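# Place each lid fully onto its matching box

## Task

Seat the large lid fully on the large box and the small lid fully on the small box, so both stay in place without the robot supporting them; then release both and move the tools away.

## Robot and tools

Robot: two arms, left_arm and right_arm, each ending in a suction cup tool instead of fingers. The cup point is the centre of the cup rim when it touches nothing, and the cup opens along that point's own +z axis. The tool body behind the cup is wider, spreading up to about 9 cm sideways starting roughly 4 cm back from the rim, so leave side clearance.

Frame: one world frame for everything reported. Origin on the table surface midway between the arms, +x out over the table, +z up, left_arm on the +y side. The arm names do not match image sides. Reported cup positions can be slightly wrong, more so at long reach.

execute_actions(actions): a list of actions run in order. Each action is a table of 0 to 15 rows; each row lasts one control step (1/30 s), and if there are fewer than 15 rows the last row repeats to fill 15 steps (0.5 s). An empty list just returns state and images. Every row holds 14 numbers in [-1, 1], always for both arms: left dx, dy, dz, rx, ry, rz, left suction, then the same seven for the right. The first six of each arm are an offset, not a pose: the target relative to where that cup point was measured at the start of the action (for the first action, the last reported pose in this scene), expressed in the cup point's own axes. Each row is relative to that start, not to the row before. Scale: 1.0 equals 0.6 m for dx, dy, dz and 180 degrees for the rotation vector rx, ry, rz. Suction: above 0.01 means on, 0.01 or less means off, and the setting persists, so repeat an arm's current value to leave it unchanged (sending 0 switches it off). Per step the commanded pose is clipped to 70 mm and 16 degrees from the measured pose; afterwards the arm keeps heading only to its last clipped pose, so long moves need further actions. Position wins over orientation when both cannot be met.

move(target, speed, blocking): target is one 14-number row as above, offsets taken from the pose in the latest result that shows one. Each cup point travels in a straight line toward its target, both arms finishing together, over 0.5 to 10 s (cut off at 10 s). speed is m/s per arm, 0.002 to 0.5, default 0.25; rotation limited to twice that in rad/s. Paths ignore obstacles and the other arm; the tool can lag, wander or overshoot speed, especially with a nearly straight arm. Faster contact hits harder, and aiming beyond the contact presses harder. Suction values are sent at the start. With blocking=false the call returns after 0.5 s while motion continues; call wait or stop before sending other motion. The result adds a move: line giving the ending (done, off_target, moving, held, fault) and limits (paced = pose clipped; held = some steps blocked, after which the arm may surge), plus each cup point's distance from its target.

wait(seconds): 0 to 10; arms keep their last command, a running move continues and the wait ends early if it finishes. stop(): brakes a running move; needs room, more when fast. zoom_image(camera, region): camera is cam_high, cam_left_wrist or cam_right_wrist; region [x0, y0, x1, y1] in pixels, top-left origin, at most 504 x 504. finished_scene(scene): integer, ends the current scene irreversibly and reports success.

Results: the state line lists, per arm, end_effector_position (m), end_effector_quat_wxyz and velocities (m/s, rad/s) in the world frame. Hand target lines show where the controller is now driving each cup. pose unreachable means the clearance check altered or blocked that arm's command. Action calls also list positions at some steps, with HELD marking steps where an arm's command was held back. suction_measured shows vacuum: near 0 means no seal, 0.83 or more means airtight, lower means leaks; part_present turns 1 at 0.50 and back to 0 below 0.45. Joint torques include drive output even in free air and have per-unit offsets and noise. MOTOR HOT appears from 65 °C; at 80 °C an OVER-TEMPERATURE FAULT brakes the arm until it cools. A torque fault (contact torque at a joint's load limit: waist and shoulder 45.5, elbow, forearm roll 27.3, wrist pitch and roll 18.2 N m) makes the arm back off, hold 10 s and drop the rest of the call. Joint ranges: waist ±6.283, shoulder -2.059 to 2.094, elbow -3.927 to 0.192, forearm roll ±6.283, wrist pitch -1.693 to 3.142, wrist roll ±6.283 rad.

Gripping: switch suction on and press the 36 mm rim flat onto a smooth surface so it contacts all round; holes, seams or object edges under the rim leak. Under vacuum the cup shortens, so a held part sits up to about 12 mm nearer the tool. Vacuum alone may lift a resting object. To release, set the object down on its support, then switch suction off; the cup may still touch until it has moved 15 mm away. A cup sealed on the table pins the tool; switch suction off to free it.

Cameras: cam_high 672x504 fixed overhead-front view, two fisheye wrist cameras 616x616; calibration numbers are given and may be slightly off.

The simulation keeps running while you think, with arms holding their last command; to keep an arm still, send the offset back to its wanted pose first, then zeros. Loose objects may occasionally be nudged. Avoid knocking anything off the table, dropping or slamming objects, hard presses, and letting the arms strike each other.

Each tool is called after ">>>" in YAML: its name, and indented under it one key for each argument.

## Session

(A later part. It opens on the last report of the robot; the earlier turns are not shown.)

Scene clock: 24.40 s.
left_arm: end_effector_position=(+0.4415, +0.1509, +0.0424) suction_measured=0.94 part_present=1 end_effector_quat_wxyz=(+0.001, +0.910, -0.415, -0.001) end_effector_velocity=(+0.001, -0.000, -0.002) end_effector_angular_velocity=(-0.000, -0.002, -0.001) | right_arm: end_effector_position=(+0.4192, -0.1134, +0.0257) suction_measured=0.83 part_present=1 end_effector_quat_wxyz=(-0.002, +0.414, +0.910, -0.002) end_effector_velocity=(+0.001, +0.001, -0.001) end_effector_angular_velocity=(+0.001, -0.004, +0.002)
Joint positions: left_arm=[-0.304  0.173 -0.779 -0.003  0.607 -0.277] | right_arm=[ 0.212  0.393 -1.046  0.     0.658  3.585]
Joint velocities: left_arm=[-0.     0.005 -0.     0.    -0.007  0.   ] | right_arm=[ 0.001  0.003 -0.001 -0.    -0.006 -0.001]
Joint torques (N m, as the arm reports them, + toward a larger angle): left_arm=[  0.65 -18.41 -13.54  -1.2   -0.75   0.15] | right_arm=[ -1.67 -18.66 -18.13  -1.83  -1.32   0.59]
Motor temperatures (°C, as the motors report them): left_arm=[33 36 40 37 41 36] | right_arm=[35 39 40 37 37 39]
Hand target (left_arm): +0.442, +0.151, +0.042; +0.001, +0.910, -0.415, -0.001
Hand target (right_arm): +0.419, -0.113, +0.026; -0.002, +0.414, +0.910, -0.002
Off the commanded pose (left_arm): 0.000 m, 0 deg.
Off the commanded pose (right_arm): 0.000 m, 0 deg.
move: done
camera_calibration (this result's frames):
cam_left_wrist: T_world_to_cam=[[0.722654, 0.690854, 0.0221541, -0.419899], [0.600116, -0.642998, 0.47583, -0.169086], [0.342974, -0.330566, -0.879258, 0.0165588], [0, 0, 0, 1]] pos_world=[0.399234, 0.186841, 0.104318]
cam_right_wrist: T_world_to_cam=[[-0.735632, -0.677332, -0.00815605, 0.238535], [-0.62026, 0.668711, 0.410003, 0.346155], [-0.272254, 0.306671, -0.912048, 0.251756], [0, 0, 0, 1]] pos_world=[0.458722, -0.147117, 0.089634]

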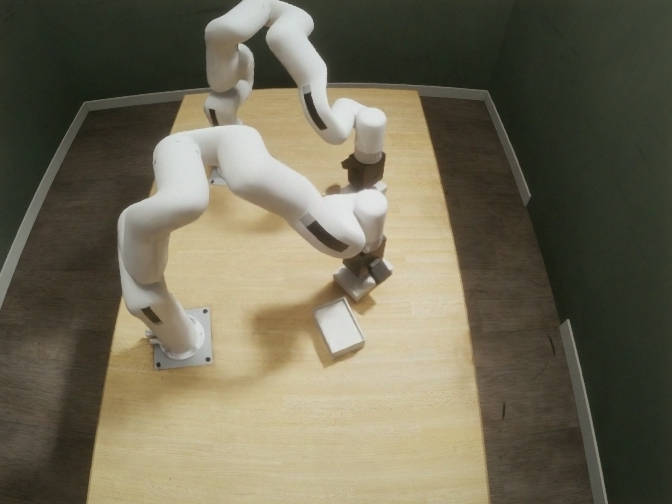

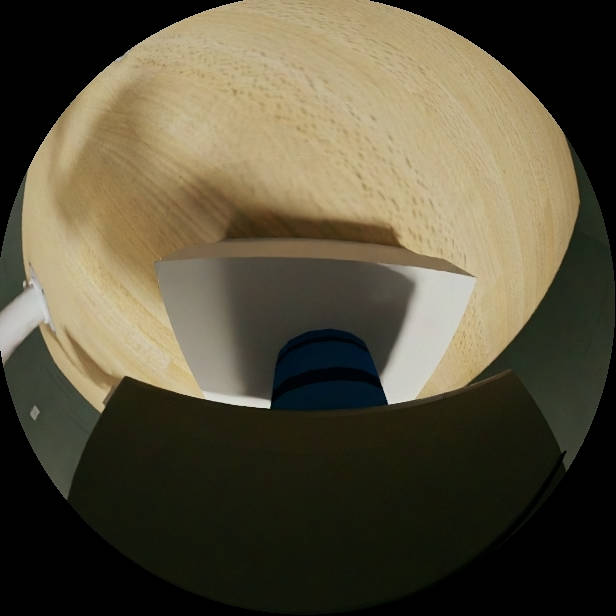

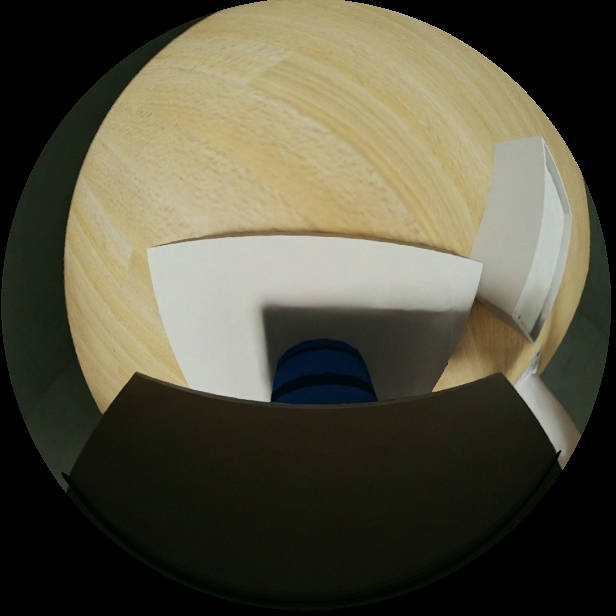

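>>> move:
  target: [0,0,0.014,0,0,0,1,0,0,-0.115,0,0,0,1]
  speed: 0.09

Scene clock: 25.83 s.
left_arm: end_effector_position=(+0.4415, +0.1509, +0.0340) suction_measured=0.94 part_present=1 end_effector_quat_wxyz=(+0.001, +0.910, -0.415, -0.001) end_effector_velocity=(+0.000, -0.001, +0.000) end_effector_angular_velocity=(-0.001, -0.001, -0.002) | right_arm: end_effector_position=(+0.4191, -0.1134, +0.0941) suction_measured=0.94 part_present=1 end_effector_quat_wxyz=(-0.002, +0.414, +0.910, -0.002) end_effector_velocity=(-0.000, +0.001, +0.003) end_effector_angular_velocity=(+0.001, +0.000, -0.001)
Joint positions: left_arm=[-0.304  0.194 -0.776 -0.003  0.583 -0.276] | right_arm=[ 0.212  0.257 -1.081  0.     0.83   3.585]
Joint velocities: left_arm=[-0.002  0.    -0.    -0.    -0.001  0.   ] | right_arm=[ 0.001 -0.005 -0.003  0.001  0.008  0.001]
Joint torques (N m, as the arm reports them, + toward a larger angle): left_arm=[  0.65 -18.46 -13.34  -1.06  -0.7   -0.15] | right_arm=[ -1.71 -17.72 -19.73  -1.8   -1.41   0.59]
Motor temperatures (°C, as the motors report them): left_arm=[33 36 40 37 41 36] | right_arm=[35 39 41 37 37 39]
Hand target (left_arm): +0.442, +0.151, +0.034; +0.001, +0.910, -0.415, -0.001
Hand target (right_arm): +0.419, -0.113, +0.095; -0.002, +0.414, +0.910, -0.002
Off the commanded pose (left_arm): 0.000 m, 0 deg.
Off the commanded pose (right_arm): 0.001 m, 0 deg.
move: done
camera_calibration (this result's frames):
cam_left_wrist: T_world_to_cam=[[0.722634, 0.690873, 0.0222205, -0.419723], [0.600094, -0.642987, 0.475872, -0.165112], [0.343055, -0.330547, -0.879234, 0.00916587], [0, 0, 0, 1]] pos_world=[0.399245, 0.186841, 0.0959574]
cam_right_wrist: T_world_to_cam=[[-0.735624, -0.677348, -0.00754078, 0.238968], [-0.620013, 0.668788, 0.410252, 0.317968], [-0.27284, 0.306467, -0.911941, 0.314321], [0, 0, 0, 1]] pos_world=[0.458694, -0.147117, 0.157997]

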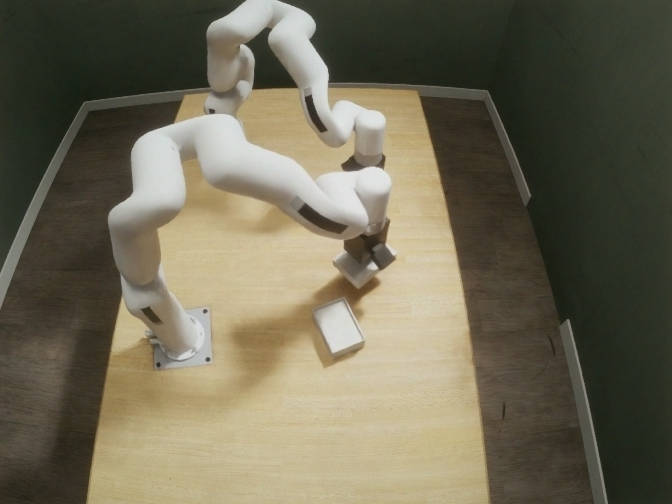

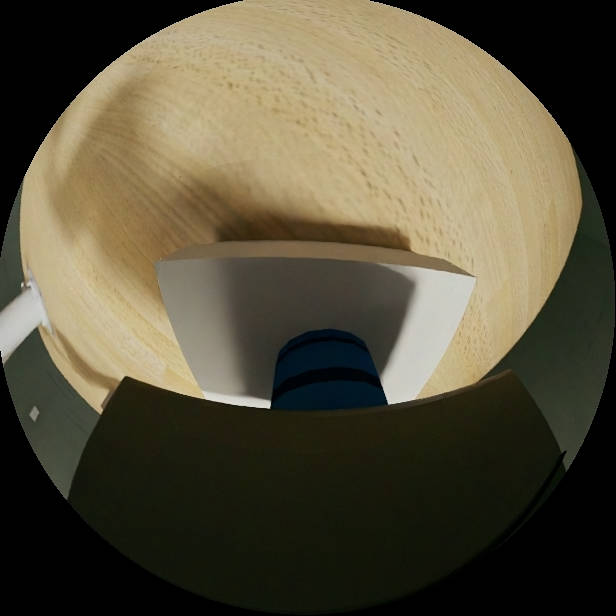

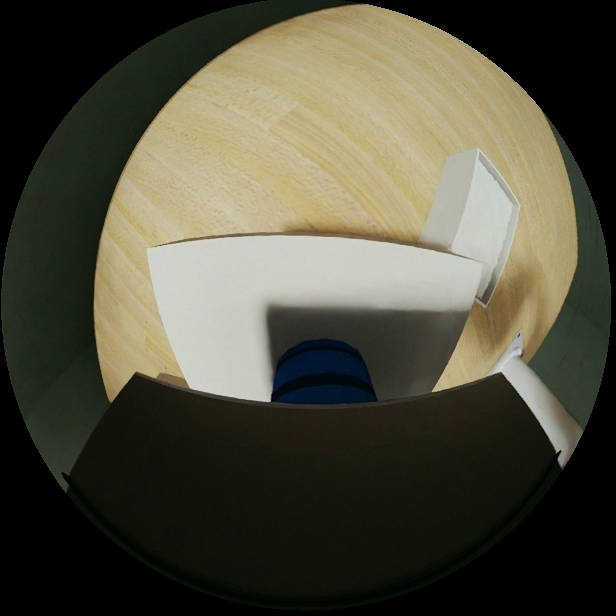

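>>> zoom_image:
  camera: "cam_high"
  region: [240, 150, 440, 380]

Region (240, 150, 440, 380) of cam_high's 672x504 image, scaled by 2.191, with more detail than that image has; it fills the left 438 columns of this view, and the rest is white.

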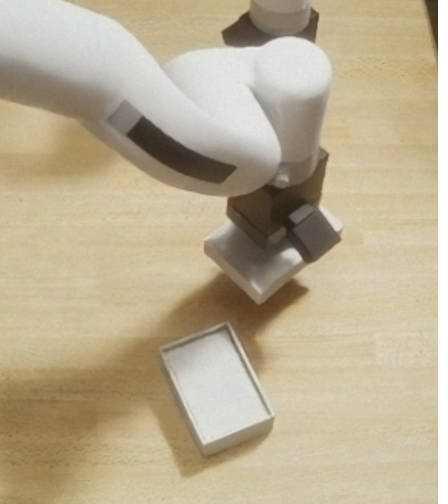

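>>> move:
  target: [0,0,0.0065,0,0,0,1,-0.1208,-0.281,0,0,0,-0.3967,1]
  speed: 0.35

Scene clock: 28.70 s.
left_arm: end_effector_position=(+0.4428, +0.1505, +0.0317) suction_measured=0.94 part_present=1 end_effector_quat_wxyz=(+0.001, +0.910, -0.415, +0.001) end_effector_velocity=(-0.001, +0.001, -0.001) end_effector_angular_velocity=(+0.001, +0.001, -0.000) | right_arm: end_effector_position=(+0.3394, -0.2781, +0.0943) suction_measured=0.94 part_present=1 end_effector_quat_wxyz=(-0.003, -0.195, +0.981, +0.000) end_effector_velocity=(-0.000, -0.001, +0.000) end_effector_angular_velocity=(+0.006, -0.000, +0.006)
Joint positions: left_arm=[-0.304  0.202 -0.776 -0.003  0.572 -0.276] | right_arm=[-0.113 -0.092 -0.641 -0.001  0.74   2.015]
Joint velocities: left_arm=[ 0.001 -0.     0.002  0.001 -0.001  0.   ] | right_arm=[-0.005 -0.003  0.001  0.008  0.001 -0.018]
Joint torques (N m, as the arm reports them, + toward a larger angle): left_arm=[ 0.49 -0.52 -2.55 -0.75 -0.34  0.03] | right_arm=[ -1.76 -11.94 -18.94  -1.94  -1.31   0.63]
Motor temperatures (°C, as the motors report them): left_arm=[33 36 40 37 41 36] | right_arm=[35 39 41 37 37 39]
Hand target (left_arm): +0.442, +0.151, +0.030; +0.001, +0.910, -0.415, -0.001
Hand target (right_arm): +0.339, -0.278, +0.094; -0.003, -0.195, +0.981, +0.001
Off the commanded pose (left_arm): 0.002 m, 0 deg.
Off the commanded pose (right_arm): 0.001 m, 0 deg.
move: done
camera_calibration (this result's frames):
cam_left_wrist: T_world_to_cam=[[0.722541, 0.690908, 0.0241169, -0.420264], [0.598183, -0.642298, 0.479197, -0.16436], [0.346571, -0.331813, -0.877376, 0.00508099], [0, 0, 0, 1]] pos_world=[0.400215, 0.186481, 0.0933543]
cam_right_wrist: T_world_to_cam=[[0.40682, -0.913387, -0.0148896, -0.383902], [-0.829258, -0.376088, 0.413388, 0.158771], [-0.383183, -0.155827, -0.910433, 0.251936], [0, 0, 0, 1]] pos_world=[0.384379, -0.25168, 0.15802]

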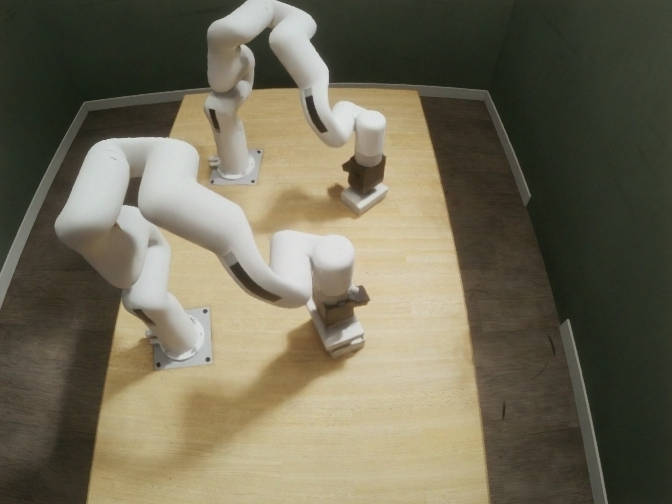

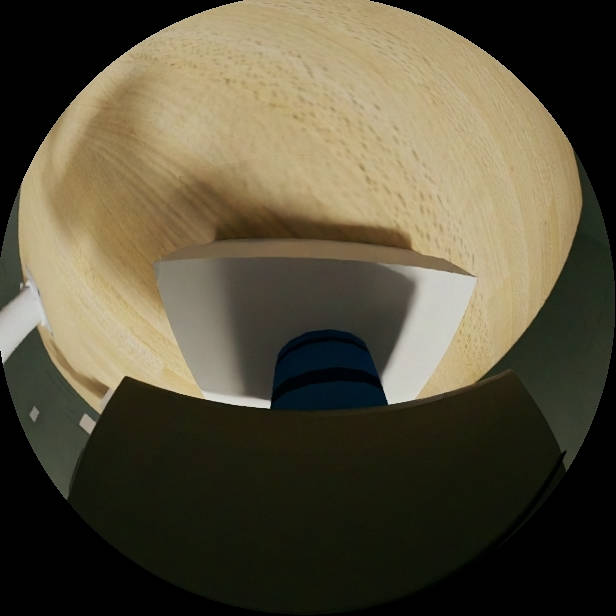

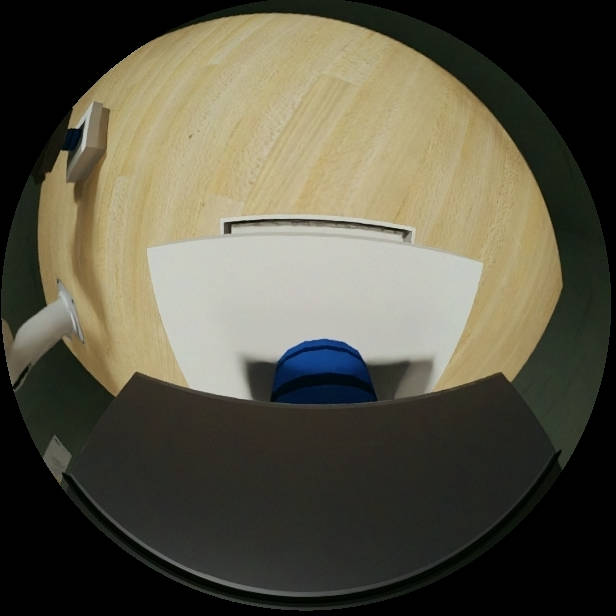

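Left is pressing firmly; relieve and release.

>>> move:
  target: [0,0,-0.004,0,0,0,0,0,0,0,0,0,0,1]
  speed: 0.02

>>> zoom_image:
  camera: "cam_right_wrist"
  region: [140, 205, 252, 261]

>>> zoom_image:
  camera: "cam_right_wrist"
  region: [380, 215, 492, 271]

Scene clock: 29.60 s.
left_arm: end_effector_position=(+0.4417, +0.1509, +0.0327) suction_measured=0.00 part_present=0 end_effector_quat_wxyz=(+0.001, +0.910, -0.415, -0.000) end_effector_velocity=(-0.003, +0.001, +0.001) end_effector_angular_velocity=(+0.002, +0.007, +0.002) | right_arm: end_effector_position=(+0.3394, -0.2781, +0.0943) suction_measured=0.94 part_present=1 end_effector_quat_wxyz=(-0.003, -0.195, +0.981, +0.000) end_effector_velocity=(-0.000, +0.000, -0.000) end_effector_angular_velocity=(-0.000, +0.000, -0.001)
Joint positions: left_arm=[-0.304  0.198 -0.775 -0.003  0.578 -0.276] | right_arm=[-0.113 -0.092 -0.641 -0.001  0.74   2.015]
Joint velocities: left_arm=[ 0.001 -0.007  0.004 -0.001  0.01  -0.001] | right_arm=[ 0.     0.     0.    -0.001 -0.     0.002]
Joint torques (N m, as the arm reports them, + toward a larger angle): left_arm=[  0.27 -10.43  -5.17  -0.73   1.24   0.06] | right_arm=[ -1.72 -12.03 -18.96  -1.94  -1.33   0.57]
Motor temperatures (°C, as the motors report them): left_arm=[33 36 39 37 41 36] | right_arm=[35 39 41 37 37 39]
Hand target (left_arm): +0.443, +0.150, +0.034; +0.001, +0.910, -0.415, +0.001
Hand target (right_arm): +0.339, -0.278, +0.094; -0.003, -0.195, +0.981, +0.000
Off the commanded pose (left_arm): 0.002 m, 0 deg.
Off the commanded pose (right_arm): 0.000 m, 0 deg.
move: done
camera_calibration (this result's frames):
cam_left_wrist: T_world_to_cam=[[0.722576, 0.690918, 0.0227145, -0.419785], [0.59964, -0.642787, 0.476715, -0.164422], [0.343972, -0.330842, -0.878764, 0.00751077], [0, 0, 0, 1]] pos_world=[0.399337, 0.186834, 0.0945177]
cam_right_wrist: T_world_to_cam=[[0.406841, -0.913377, -0.0149081, -0.383906], [-0.829249, -0.376115, 0.413382, 0.158759], [-0.383181, -0.155818, -0.910436, 0.251937], [0, 0, 0, 1]] pos_world=[0.384376, -0.251683, 0.158021]

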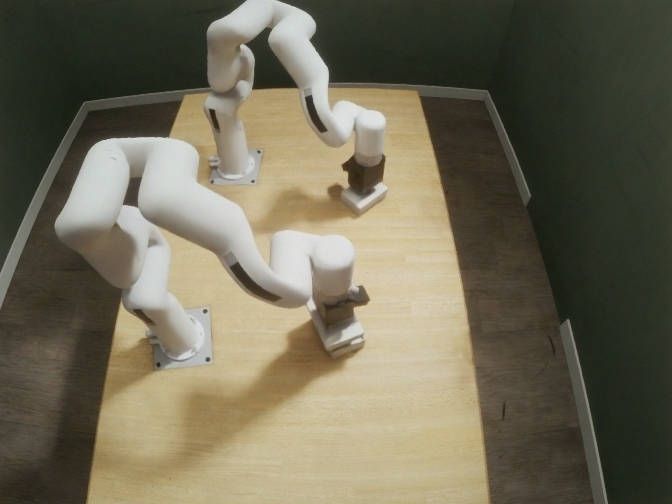

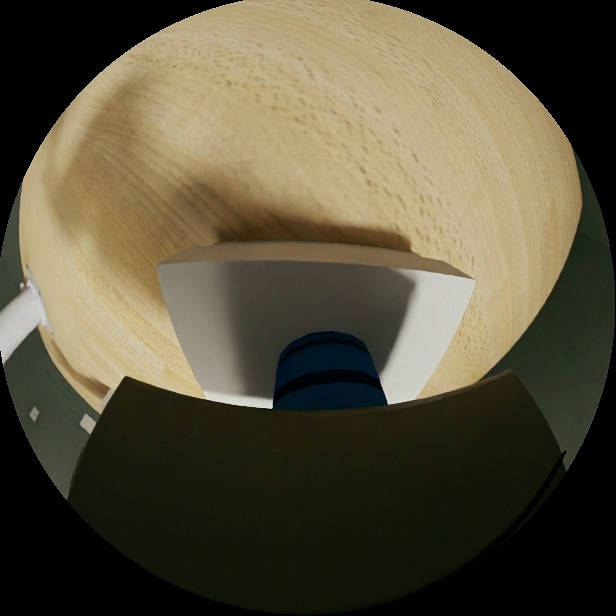

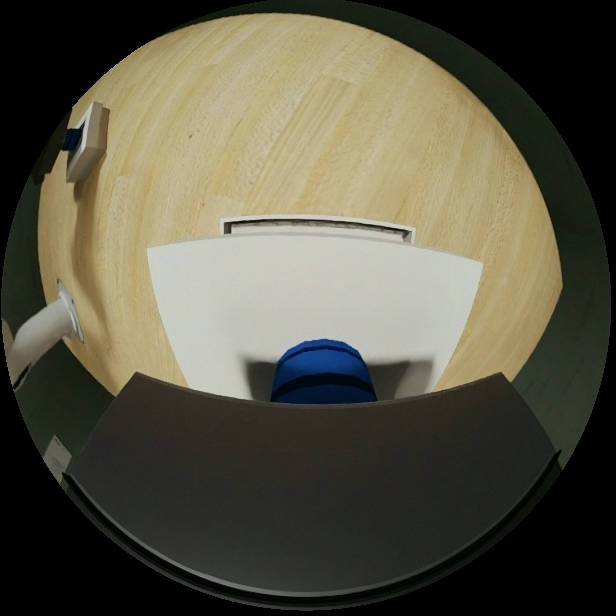

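Region (140, 205, 252, 261) of cam_right_wrist's 616x616 image, scaled by 4.500, with more detail than that image has.

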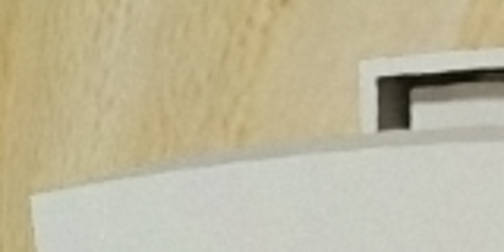

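Region (380, 215, 492, 271) of cam_right_wrist's 616x616 image, scaled by 4.500, with more detail than that image has.

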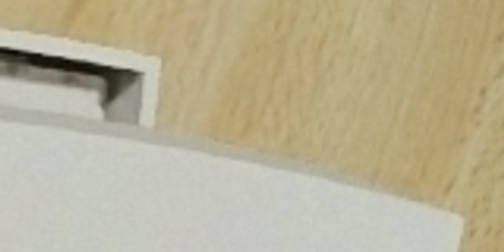

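>>> move:
  target: [0,0,-0.05,0,0,0,0,-0.0197,-0.0025,0.042,0,0,0,1]
  speed: 0.06

>>> move:
  target: [-0.1,0,-0.15,0,0,0,0,0,0,0.025,0,0,0,1]
  speed: 0.1

Scene clock: 31.37 s.
left_arm: end_effector_position=(+0.4414, +0.1510, +0.0622) suction_measured=0.00 part_present=0 end_effector_quat_wxyz=(+0.001, +0.910, -0.415, -0.001) end_effector_velocity=(+0.002, -0.000, +0.003) end_effector_angular_velocity=(-0.002, -0.004, +0.002) | right_arm: end_effector_position=(+0.3508, -0.2750, +0.0694) suction_measured=0.94 part_present=1 end_effector_quat_wxyz=(-0.003, -0.195, +0.981, +0.000) end_effector_velocity=(+0.001, +0.000, -0.002) end_effector_angular_velocity=(-0.000, +0.001, +0.000)
Joint positions: left_arm=[-0.304  0.124 -0.787 -0.003  0.664 -0.277] | right_arm=[-0.107  0.004 -0.662 -0.001  0.664  2.021]
Joint velocities: left_arm=[ 0.001 -0.006 -0.004 -0.001  0.006 -0.   ] | right_arm=[ 0.     0.008 -0.002 -0.    -0.005  0.   ]
Joint torques (N m, as the arm reports them, + toward a larger angle): left_arm=[  0.42 -18.31 -13.69  -0.86  -0.7   -0.13] | right_arm=[ -1.55 -13.07 -18.04  -1.88  -1.38   0.56]
Motor temperatures (°C, as the motors report them): left_arm=[33 36 39 37 41 36] | right_arm=[35 39 41 37 37 39]
Hand target (left_arm): +0.442, +0.151, +0.063; +0.001, +0.910, -0.415, -0.000
Hand target (right_arm): +0.351, -0.275, +0.069; -0.003, -0.195, +0.981, +0.000
Off the commanded pose (left_arm): 0.001 m, 0 deg.
Off the commanded pose (right_arm): 0.000 m, 0 deg.
move: done
camera_calibration (this result's frames):
cam_left_wrist: T_world_to_cam=[[0.722663, 0.690842, 0.0222474, -0.420312], [0.599948, -0.642916, 0.476153, -0.178405], [0.34325, -0.330751, -0.879081, 0.0339347], [0, 0, 0, 1]] pos_world=[0.39913, 0.186893, 0.124131]
cam_right_wrist: T_world_to_cam=[[0.406831, -0.913384, -0.0147555, -0.386131], [-0.829379, -0.376088, 0.413144, 0.179753], [-0.382908, -0.155842, -0.910546, 0.234014], [0, 0, 0, 1]] pos_world=[0.395779, -0.248614, 0.133119]

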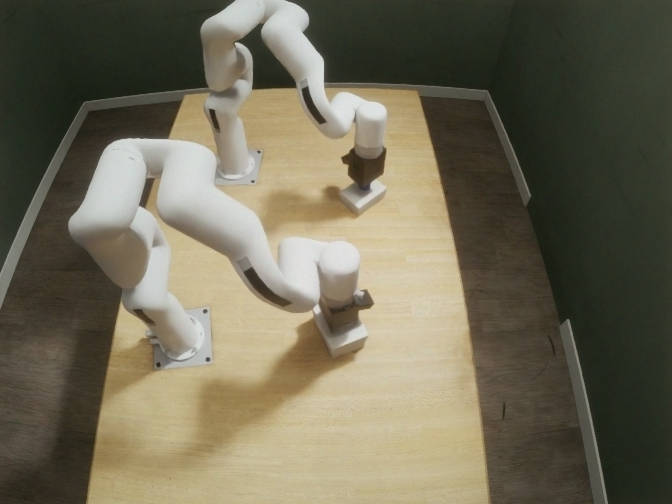

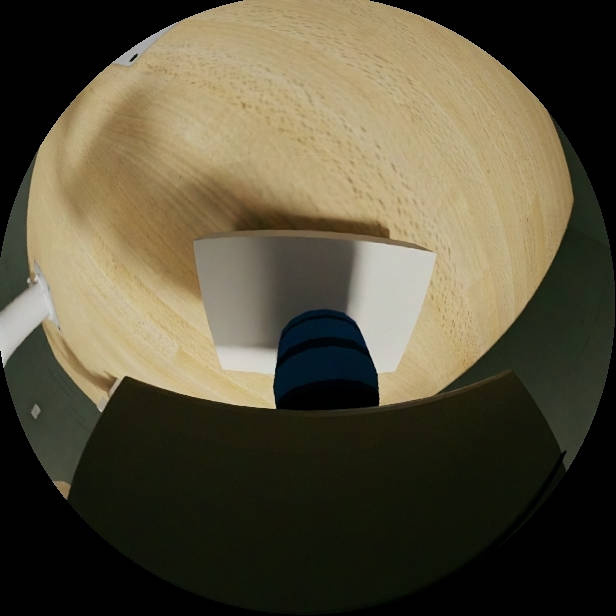

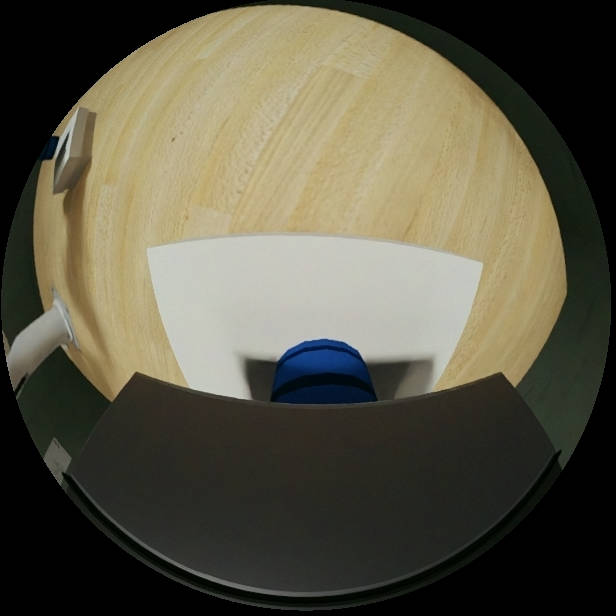

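Scene clock: 32.93 s.
left_arm: end_effector_position=(+0.4021, +0.1961, +0.1521) suction_measured=0.00 part_present=0 end_effector_quat_wxyz=(+0.001, +0.910, -0.415, -0.001) end_effector_velocity=(-0.000, +0.001, +0.002) end_effector_angular_velocity=(+0.000, -0.001, +0.000) | right_arm: end_effector_position=(+0.3508, -0.2750, +0.0544) suction_measured=0.94 part_present=1 end_effector_quat_wxyz=(-0.003, -0.195, +0.981, +0.000) end_effector_velocity=(-0.000, +0.000, -0.000) end_effector_angular_velocity=(+0.001, +0.000, +0.000)
Joint positions: left_arm=[-0.228 -0.222 -0.698 -0.003  0.921 -0.201] | right_arm=[-0.107  0.042 -0.653 -0.001  0.616  2.021]
Joint velocities: left_arm=[ 0.002 -0.005 -0.     0.001  0.005  0.002] | right_arm=[ 0.001  0.001  0.     0.001 -0.001 -0.   ]
Joint torques (N m, as the arm reports them, + toward a larger angle): left_arm=[  0.03 -12.98 -15.67  -1.05  -0.67   0.02] | right_arm=[ -1.78 -13.43 -17.49  -1.94  -1.32   0.61]
Motor temperatures (°C, as the motors report them): left_arm=[33 36 40 37 41 36] | right_arm=[35 39 41 37 37 39]
Hand target (left_arm): +0.402, +0.196, +0.152; +0.001, +0.910, -0.415, -0.001
Hand target (right_arm): +0.351, -0.275, +0.054; -0.003, -0.195, +0.981, +0.000
Off the commanded pose (left_arm): 0.000 m, 0 deg.
Off the commanded pose (right_arm): 0.000 m, 0 deg.
move: done
camera_calibration (this result's frames):
cam_left_wrist: T_world_to_cam=[[0.722964, 0.690548, 0.0215974, -0.425064], [0.599926, -0.642979, 0.476096, -0.168556], [0.342654, -0.331244, -0.879128, 0.14172], [0, 0, 0, 1]] pos_world=[0.359866, 0.232093, 0.214019]
cam_right_wrist: T_world_to_cam=[[0.406822, -0.913389, -0.0147288, -0.386354], [-0.829405, -0.376077, 0.413101, 0.185918], [-0.382861, -0.155843, -0.910566, 0.220385], [0, 0, 0, 1]] pos_world=[0.395755, -0.248626, 0.118181]

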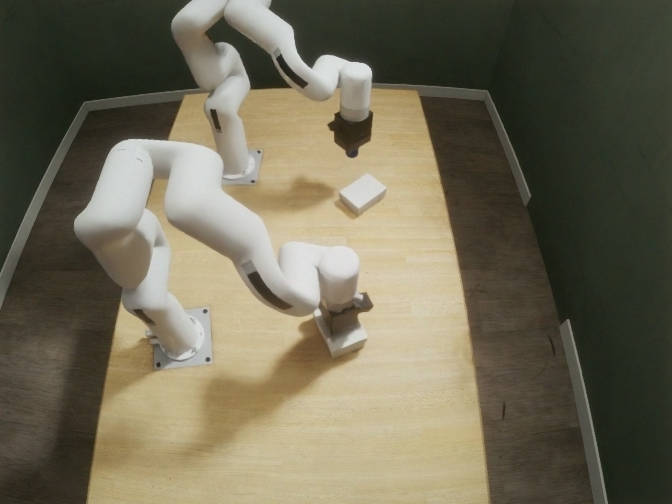

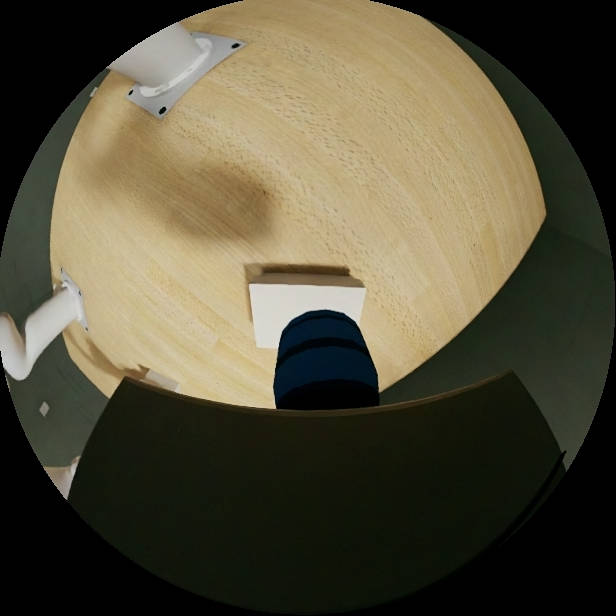

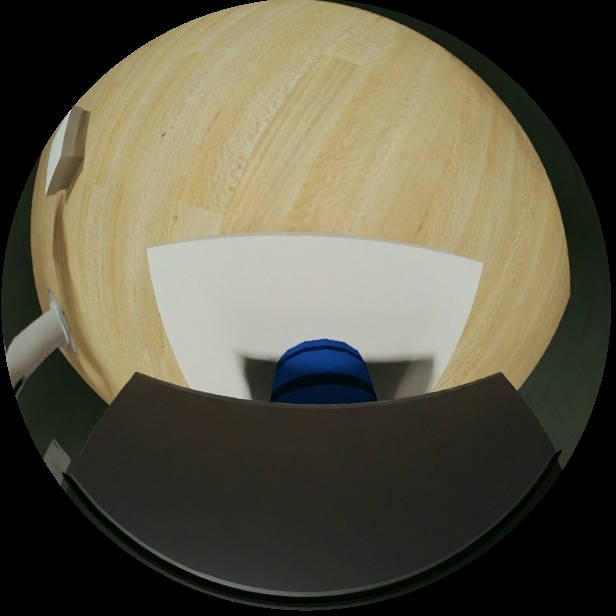

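>>> move:
  target: [0,0,0,0,0,0,0,0,0,0.0265,0,0,0,1]
  speed: 0.015

Scene clock: 34.33 s.
left_arm: end_effector_position=(+0.4021, +0.1961, +0.1521) suction_measured=0.00 part_present=0 end_effector_quat_wxyz=(+0.001, +0.910, -0.415, -0.001) end_effector_velocity=(-0.000, -0.000, -0.000) end_effector_angular_velocity=(-0.001, +0.001, +0.001) | right_arm: end_effector_position=(+0.3507, -0.2750, +0.0387) suction_measured=0.94 part_present=1 end_effector_quat_wxyz=(-0.003, -0.195, +0.981, +0.000) end_effector_velocity=(+0.000, +0.001, -0.002) end_effector_angular_velocity=(+0.000, -0.001, +0.001)
Joint positions: left_arm=[-0.228 -0.222 -0.698 -0.003  0.921 -0.201] | right_arm=[-0.107  0.085 -0.646 -0.001  0.567  2.021]
Joint velocities: left_arm=[ 0.     0.001  0.    -0.002 -0.     0.   ] | right_arm=[ 0.001  0.005  0.001  0.001 -0.007  0.   ]
Joint torques (N m, as the arm reports them, + toward a larger angle): left_arm=[  0.78 -12.86 -15.75  -1.32  -0.64  -0.06] | right_arm=[ -1.77 -13.87 -17.01  -1.78  -1.33   0.58]
Motor temperatures (°C, as the motors report them): left_arm=[33 36 40 37 41 36] | right_arm=[35 39 41 37 37 39]
Hand target (left_arm): +0.402, +0.196, +0.152; +0.001, +0.910, -0.415, -0.001
Hand target (right_arm): +0.351, -0.275, +0.039; -0.003, -0.195, +0.981, +0.000
Off the commanded pose (left_arm): 0.000 m, 0 deg.
Off the commanded pose (right_arm): 0.000 m, 0 deg.
move: done
camera_calibration (this result's frames):
cam_left_wrist: T_world_to_cam=[[0.722964, 0.690548, 0.0215981, -0.425065], [0.599925, -0.642978, 0.476098, -0.168556], [0.342655, -0.331244, -0.879127, 0.141722], [0, 0, 0, 1]] pos_world=[0.359866, 0.232094, 0.214021]
cam_right_wrist: T_world_to_cam=[[0.406814, -0.913392, -0.0147422, -0.386572], [-0.829383, -0.376066, 0.413157, 0.192335], [-0.382918, -0.155851, -0.910541, 0.206097], [0, 0, 0, 1]] pos_world=[0.3957, -0.248641, 0.102496]

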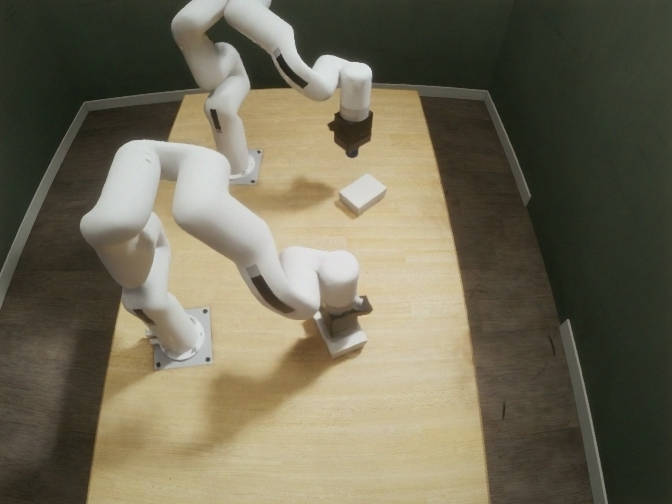

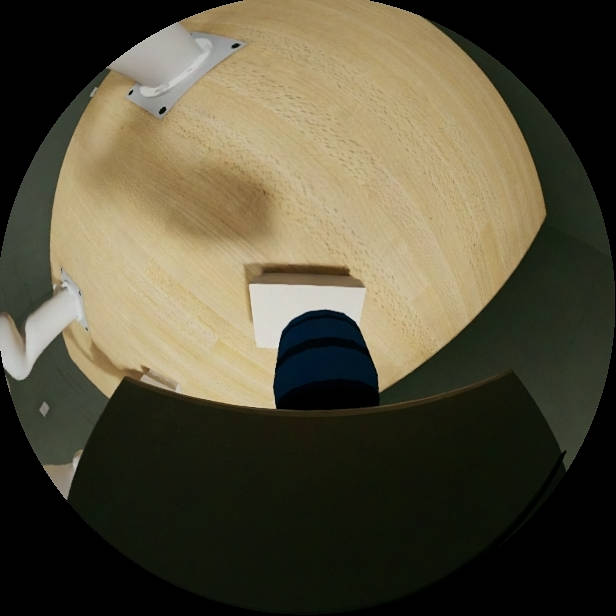

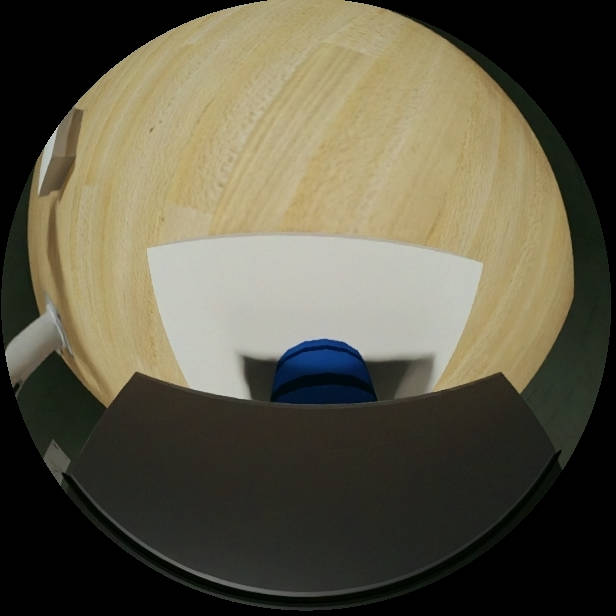

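>>> move:
  target: [0,0,0,0,0,0,0,0,0,0.003,0,0,0,1]
  speed: 0.006

Scene clock: 35.10 s.
left_arm: end_effector_position=(+0.4021, +0.1961, +0.1521) suction_measured=0.00 part_present=0 end_effector_quat_wxyz=(+0.001, +0.910, -0.415, -0.001) end_effector_velocity=(-0.000, +0.001, -0.000) end_effector_angular_velocity=(+0.000, +0.000, -0.001) | right_arm: end_effector_position=(+0.3512, -0.2750, +0.0374) suction_measured=0.94 part_present=1 end_effector_quat_wxyz=(-0.002, -0.195, +0.981, +0.000) end_effector_velocity=(+0.001, -0.000, -0.000) end_effector_angular_velocity=(+0.000, -0.002, -0.003)
Joint positions: left_arm=[-0.228 -0.222 -0.698 -0.003  0.921 -0.201] | right_arm=[-0.107  0.089 -0.646 -0.001  0.561  2.021]
Joint velocities: left_arm=[ 0.001 -0.     0.001  0.    -0.     0.002] | right_arm=[-0.001  0.001 -0.     0.    -0.002  0.001]
Joint torques (N m, as the arm reports them, + toward a larger angle): left_arm=[  0.37 -12.72 -15.35  -0.82  -0.82   0.08] | right_arm=[ -1.71 -12.56 -15.57  -1.88  -1.27   0.62]
Motor temperatures (°C, as the motors report them): left_arm=[33 36 40 37 41 36] | right_arm=[35 39 41 37 37 39]
Hand target (left_arm): +0.402, +0.196, +0.152; +0.001, +0.910, -0.415, -0.001
Hand target (right_arm): +0.351, -0.275, +0.037; -0.003, -0.195, +0.981, +0.000
Off the commanded pose (left_arm): 0.000 m, 0 deg.
Off the commanded pose (right_arm): 0.001 m, 0 deg.
move: done
camera_calibration (this result's frames):
cam_left_wrist: T_world_to_cam=[[0.722964, 0.690548, 0.0215982, -0.425065], [0.599925, -0.642978, 0.476098, -0.168556], [0.342655, -0.331244, -0.879127, 0.141722], [0, 0, 0, 1]] pos_world=[0.359866, 0.232094, 0.214021]
cam_right_wrist: T_world_to_cam=[[0.406837, -0.913389, -0.0143012, -0.386772], [-0.829892, -0.376099, 0.412102, 0.193456], [-0.381788, -0.15579, -0.911026, 0.204731], [0, 0, 0, 1]] pos_world=[0.396065, -0.248619, 0.101261]

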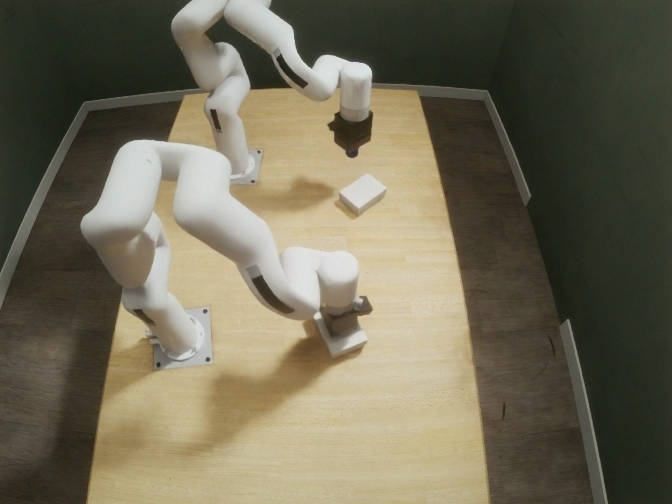

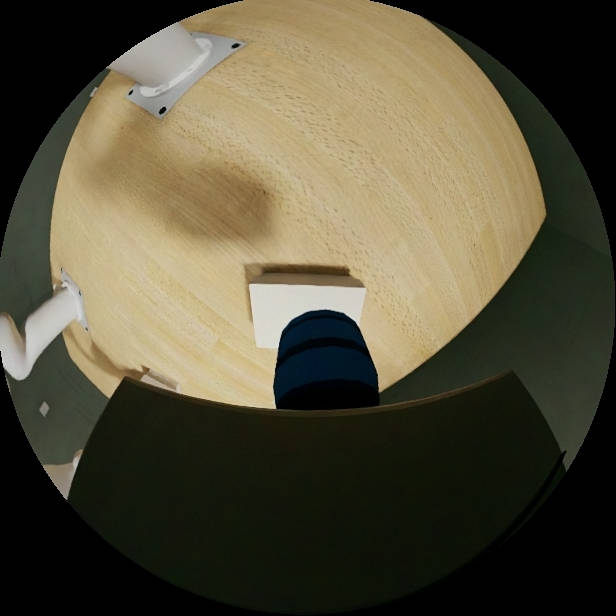

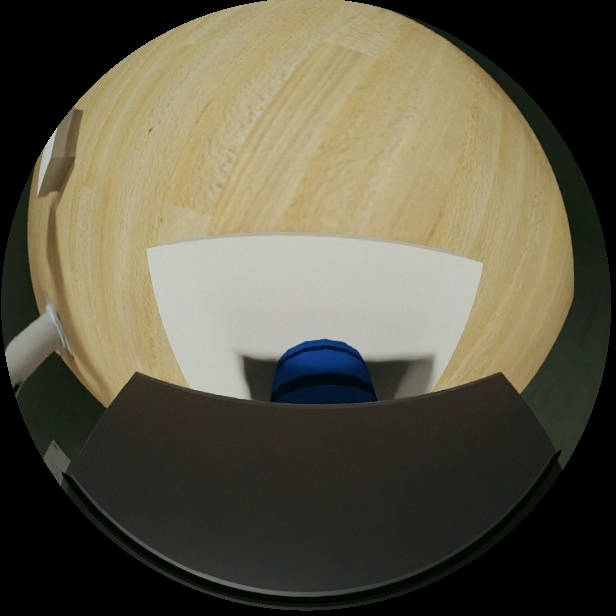

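Contact. Release and retreat.

>>> move:
  target: [0,0,0,0,0,0,0,0,0,-0.002,0,0,0,0]
  speed: 0.01

>>> move:
  target: [0,0,0,0,0,0,0,0.02,0,-0.2,0,0,0,0]
  speed: 0.15

>>> zoom_image:
  camera: "cam_high"
  region: [270, 150, 440, 380]

Scene clock: 35.97 s.
left_arm: end_effector_position=(+0.4021, +0.1961, +0.1521) suction_measured=0.00 part_present=0 end_effector_quat_wxyz=(+0.001, +0.910, -0.415, -0.001) end_effector_velocity=(-0.000, +0.000, -0.000) end_effector_angular_velocity=(+0.000, -0.000, +0.002) | right_arm: end_effector_position=(+0.3515, -0.2750, +0.0388) suction_measured=0.00 part_present=0 end_effector_quat_wxyz=(-0.002, -0.195, +0.981, +0.000) end_effector_velocity=(-0.001, -0.000, -0.000) end_effector_angular_velocity=(-0.000, +0.003, +0.001)
Joint positions: left_arm=[-0.228 -0.222 -0.698 -0.003  0.921 -0.201] | right_arm=[-0.107  0.086 -0.647 -0.001  0.565  2.021]
Joint velocities: left_arm=[ 0.    -0.     0.001  0.    -0.001 -0.001] | right_arm=[-0.     0.     0.    -0.     0.002 -0.001]
Joint torques (N m, as the arm reports them, + toward a larger angle): left_arm=[  0.49 -12.83 -15.52  -0.88  -0.67  -0.03] | right_arm=[ -1.7  -10.23 -12.29  -1.92  -0.89   0.57]
Motor temperatures (°C, as the motors report them): left_arm=[33 36 40 37 41 36] | right_arm=[35 39 41 37 37 39]
Hand target (left_arm): +0.402, +0.196, +0.152; +0.001, +0.910, -0.415, -0.001
Hand target (right_arm): +0.351, -0.275, +0.039; -0.002, -0.195, +0.981, +0.000
Off the commanded pose (left_arm): 0.000 m, 0 deg.
Off the commanded pose (right_arm): 0.000 m, 0 deg.
move: done
camera_calibration (this result's frames):
cam_left_wrist: T_world_to_cam=[[0.722964, 0.690548, 0.0215982, -0.425065], [0.599925, -0.642978, 0.476098, -0.168556], [0.342655, -0.331244, -0.879127, 0.141722], [0, 0, 0, 1]] pos_world=[0.359866, 0.232094, 0.214021]
cam_right_wrist: T_world_to_cam=[[0.406848, -0.913388, -0.0140502, -0.386857], [-0.830184, -0.376117, 0.411498, 0.193252], [-0.381141, -0.155753, -0.911303, 0.205834], [0, 0, 0, 1]] pos_world=[0.396279, -0.248606, 0.102618]

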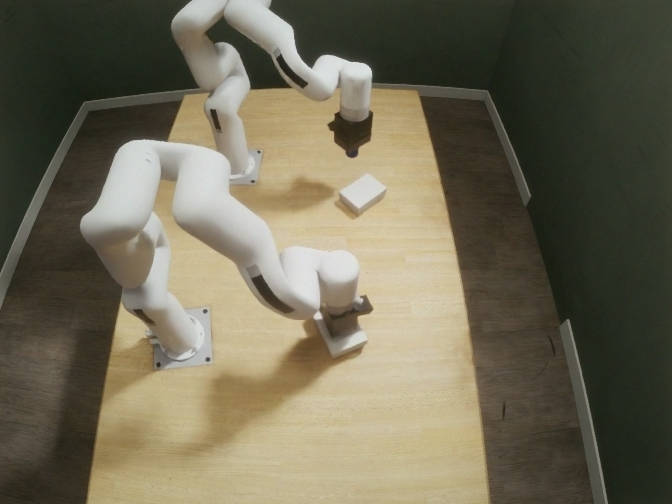

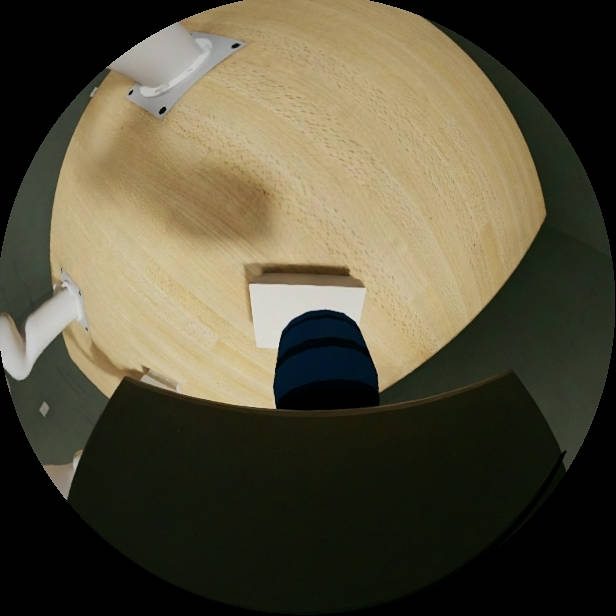

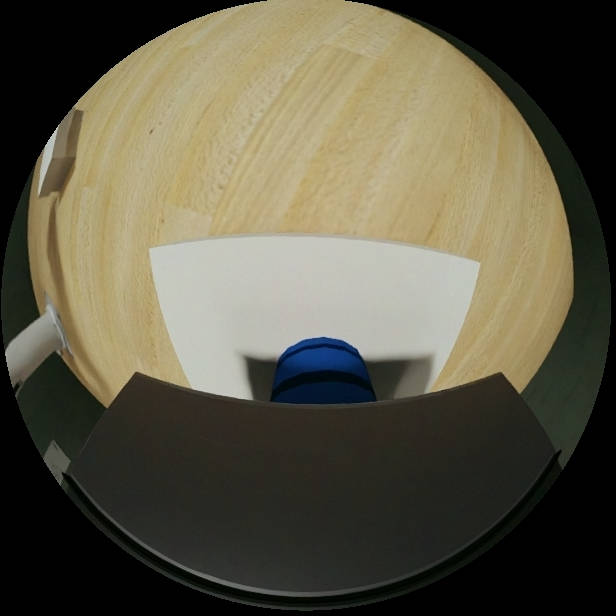

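Scene clock: 37.30 s.
left_arm: end_effector_position=(+0.4021, +0.1961, +0.1521) suction_measured=0.00 part_present=0 end_effector_quat_wxyz=(+0.001, +0.910, -0.415, -0.001) end_effector_velocity=(+0.000, +0.000, +0.000) end_effector_angular_velocity=(-0.001, -0.000, +0.002) | right_arm: end_effector_position=(+0.3403, -0.2795, +0.1582) suction_measured=0.00 part_present=0 end_effector_quat_wxyz=(-0.002, -0.195, +0.981, +0.000) end_effector_velocity=(+0.001, -0.000, +0.003) end_effector_angular_velocity=(-0.001, -0.004, +0.001)
Joint positions: left_arm=[-0.228 -0.222 -0.698 -0.003  0.921 -0.201] | right_arm=[-0.117 -0.213 -0.726 -0.     0.943  2.011]
Joint velocities: left_arm=[ 0.001 -0.001 -0.    -0.002  0.    -0.   ] | right_arm=[-0.    -0.005 -0.004 -0.001  0.005 -0.   ]
Joint torques (N m, as the arm reports them, + toward a larger angle): left_arm=[  0.57 -12.9  -15.65  -0.94  -0.64  -0.01] | right_arm=[ -1.66 -11.   -20.36  -1.86  -1.3    0.63]
Motor temperatures (°C, as the motors report them): left_arm=[33 36 40 37 41 36] | right_arm=[35 39 41 37 37 39]
Hand target (left_arm): +0.402, +0.196, +0.152; +0.001, +0.910, -0.415, -0.001
Hand target (right_arm): +0.340, -0.279, +0.159; -0.002, -0.195, +0.981, +0.000
Off the commanded pose (left_arm): 0.000 m, 0 deg.
Off the commanded pose (right_arm): 0.001 m, 0 deg.
move: done
camera_calibration (this result's frames):
cam_left_wrist: T_world_to_cam=[[0.722964, 0.690548, 0.0215982, -0.425065], [0.599925, -0.642978, 0.476098, -0.168556], [0.342655, -0.331244, -0.879127, 0.141722], [0, 0, 0, 1]] pos_world=[0.359866, 0.232094, 0.214021]
cam_right_wrist: T_world_to_cam=[[0.406891, -0.913363, -0.0144275, -0.384666], [-0.829865, -0.376203, 0.412063, 0.132949], [-0.381791, -0.155692, -0.911041, 0.309881], [0, 0, 0, 1]] pos_world=[0.385157, -0.253078, 0.221981]

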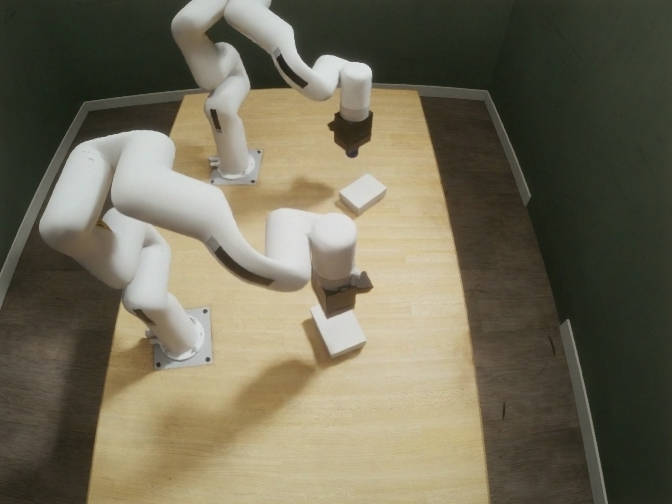

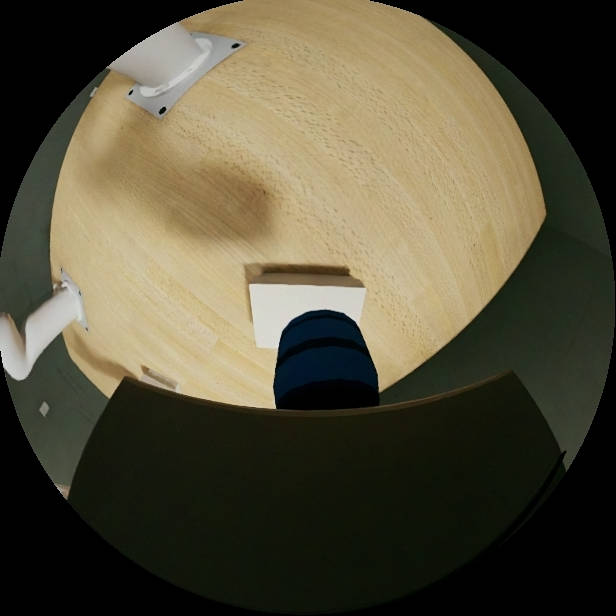

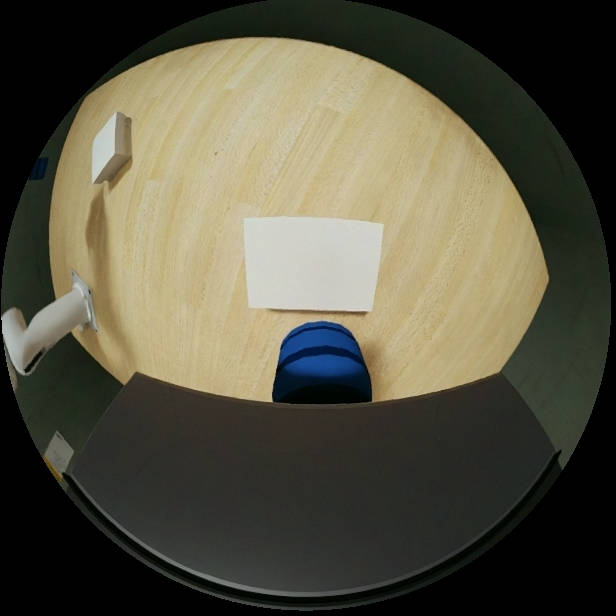

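Region (270, 150, 440, 380) of cam_high's 672x504 image, scaled by 2.191, with more detail than that image has; it fills the left 373 columns of this view, and the rest is white.

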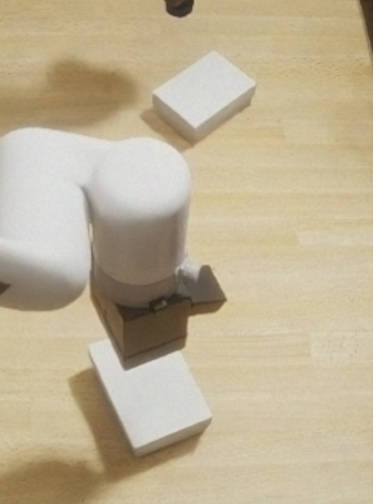

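>>> finished_scene:
  scene: 1

The scene is finished: the task was done.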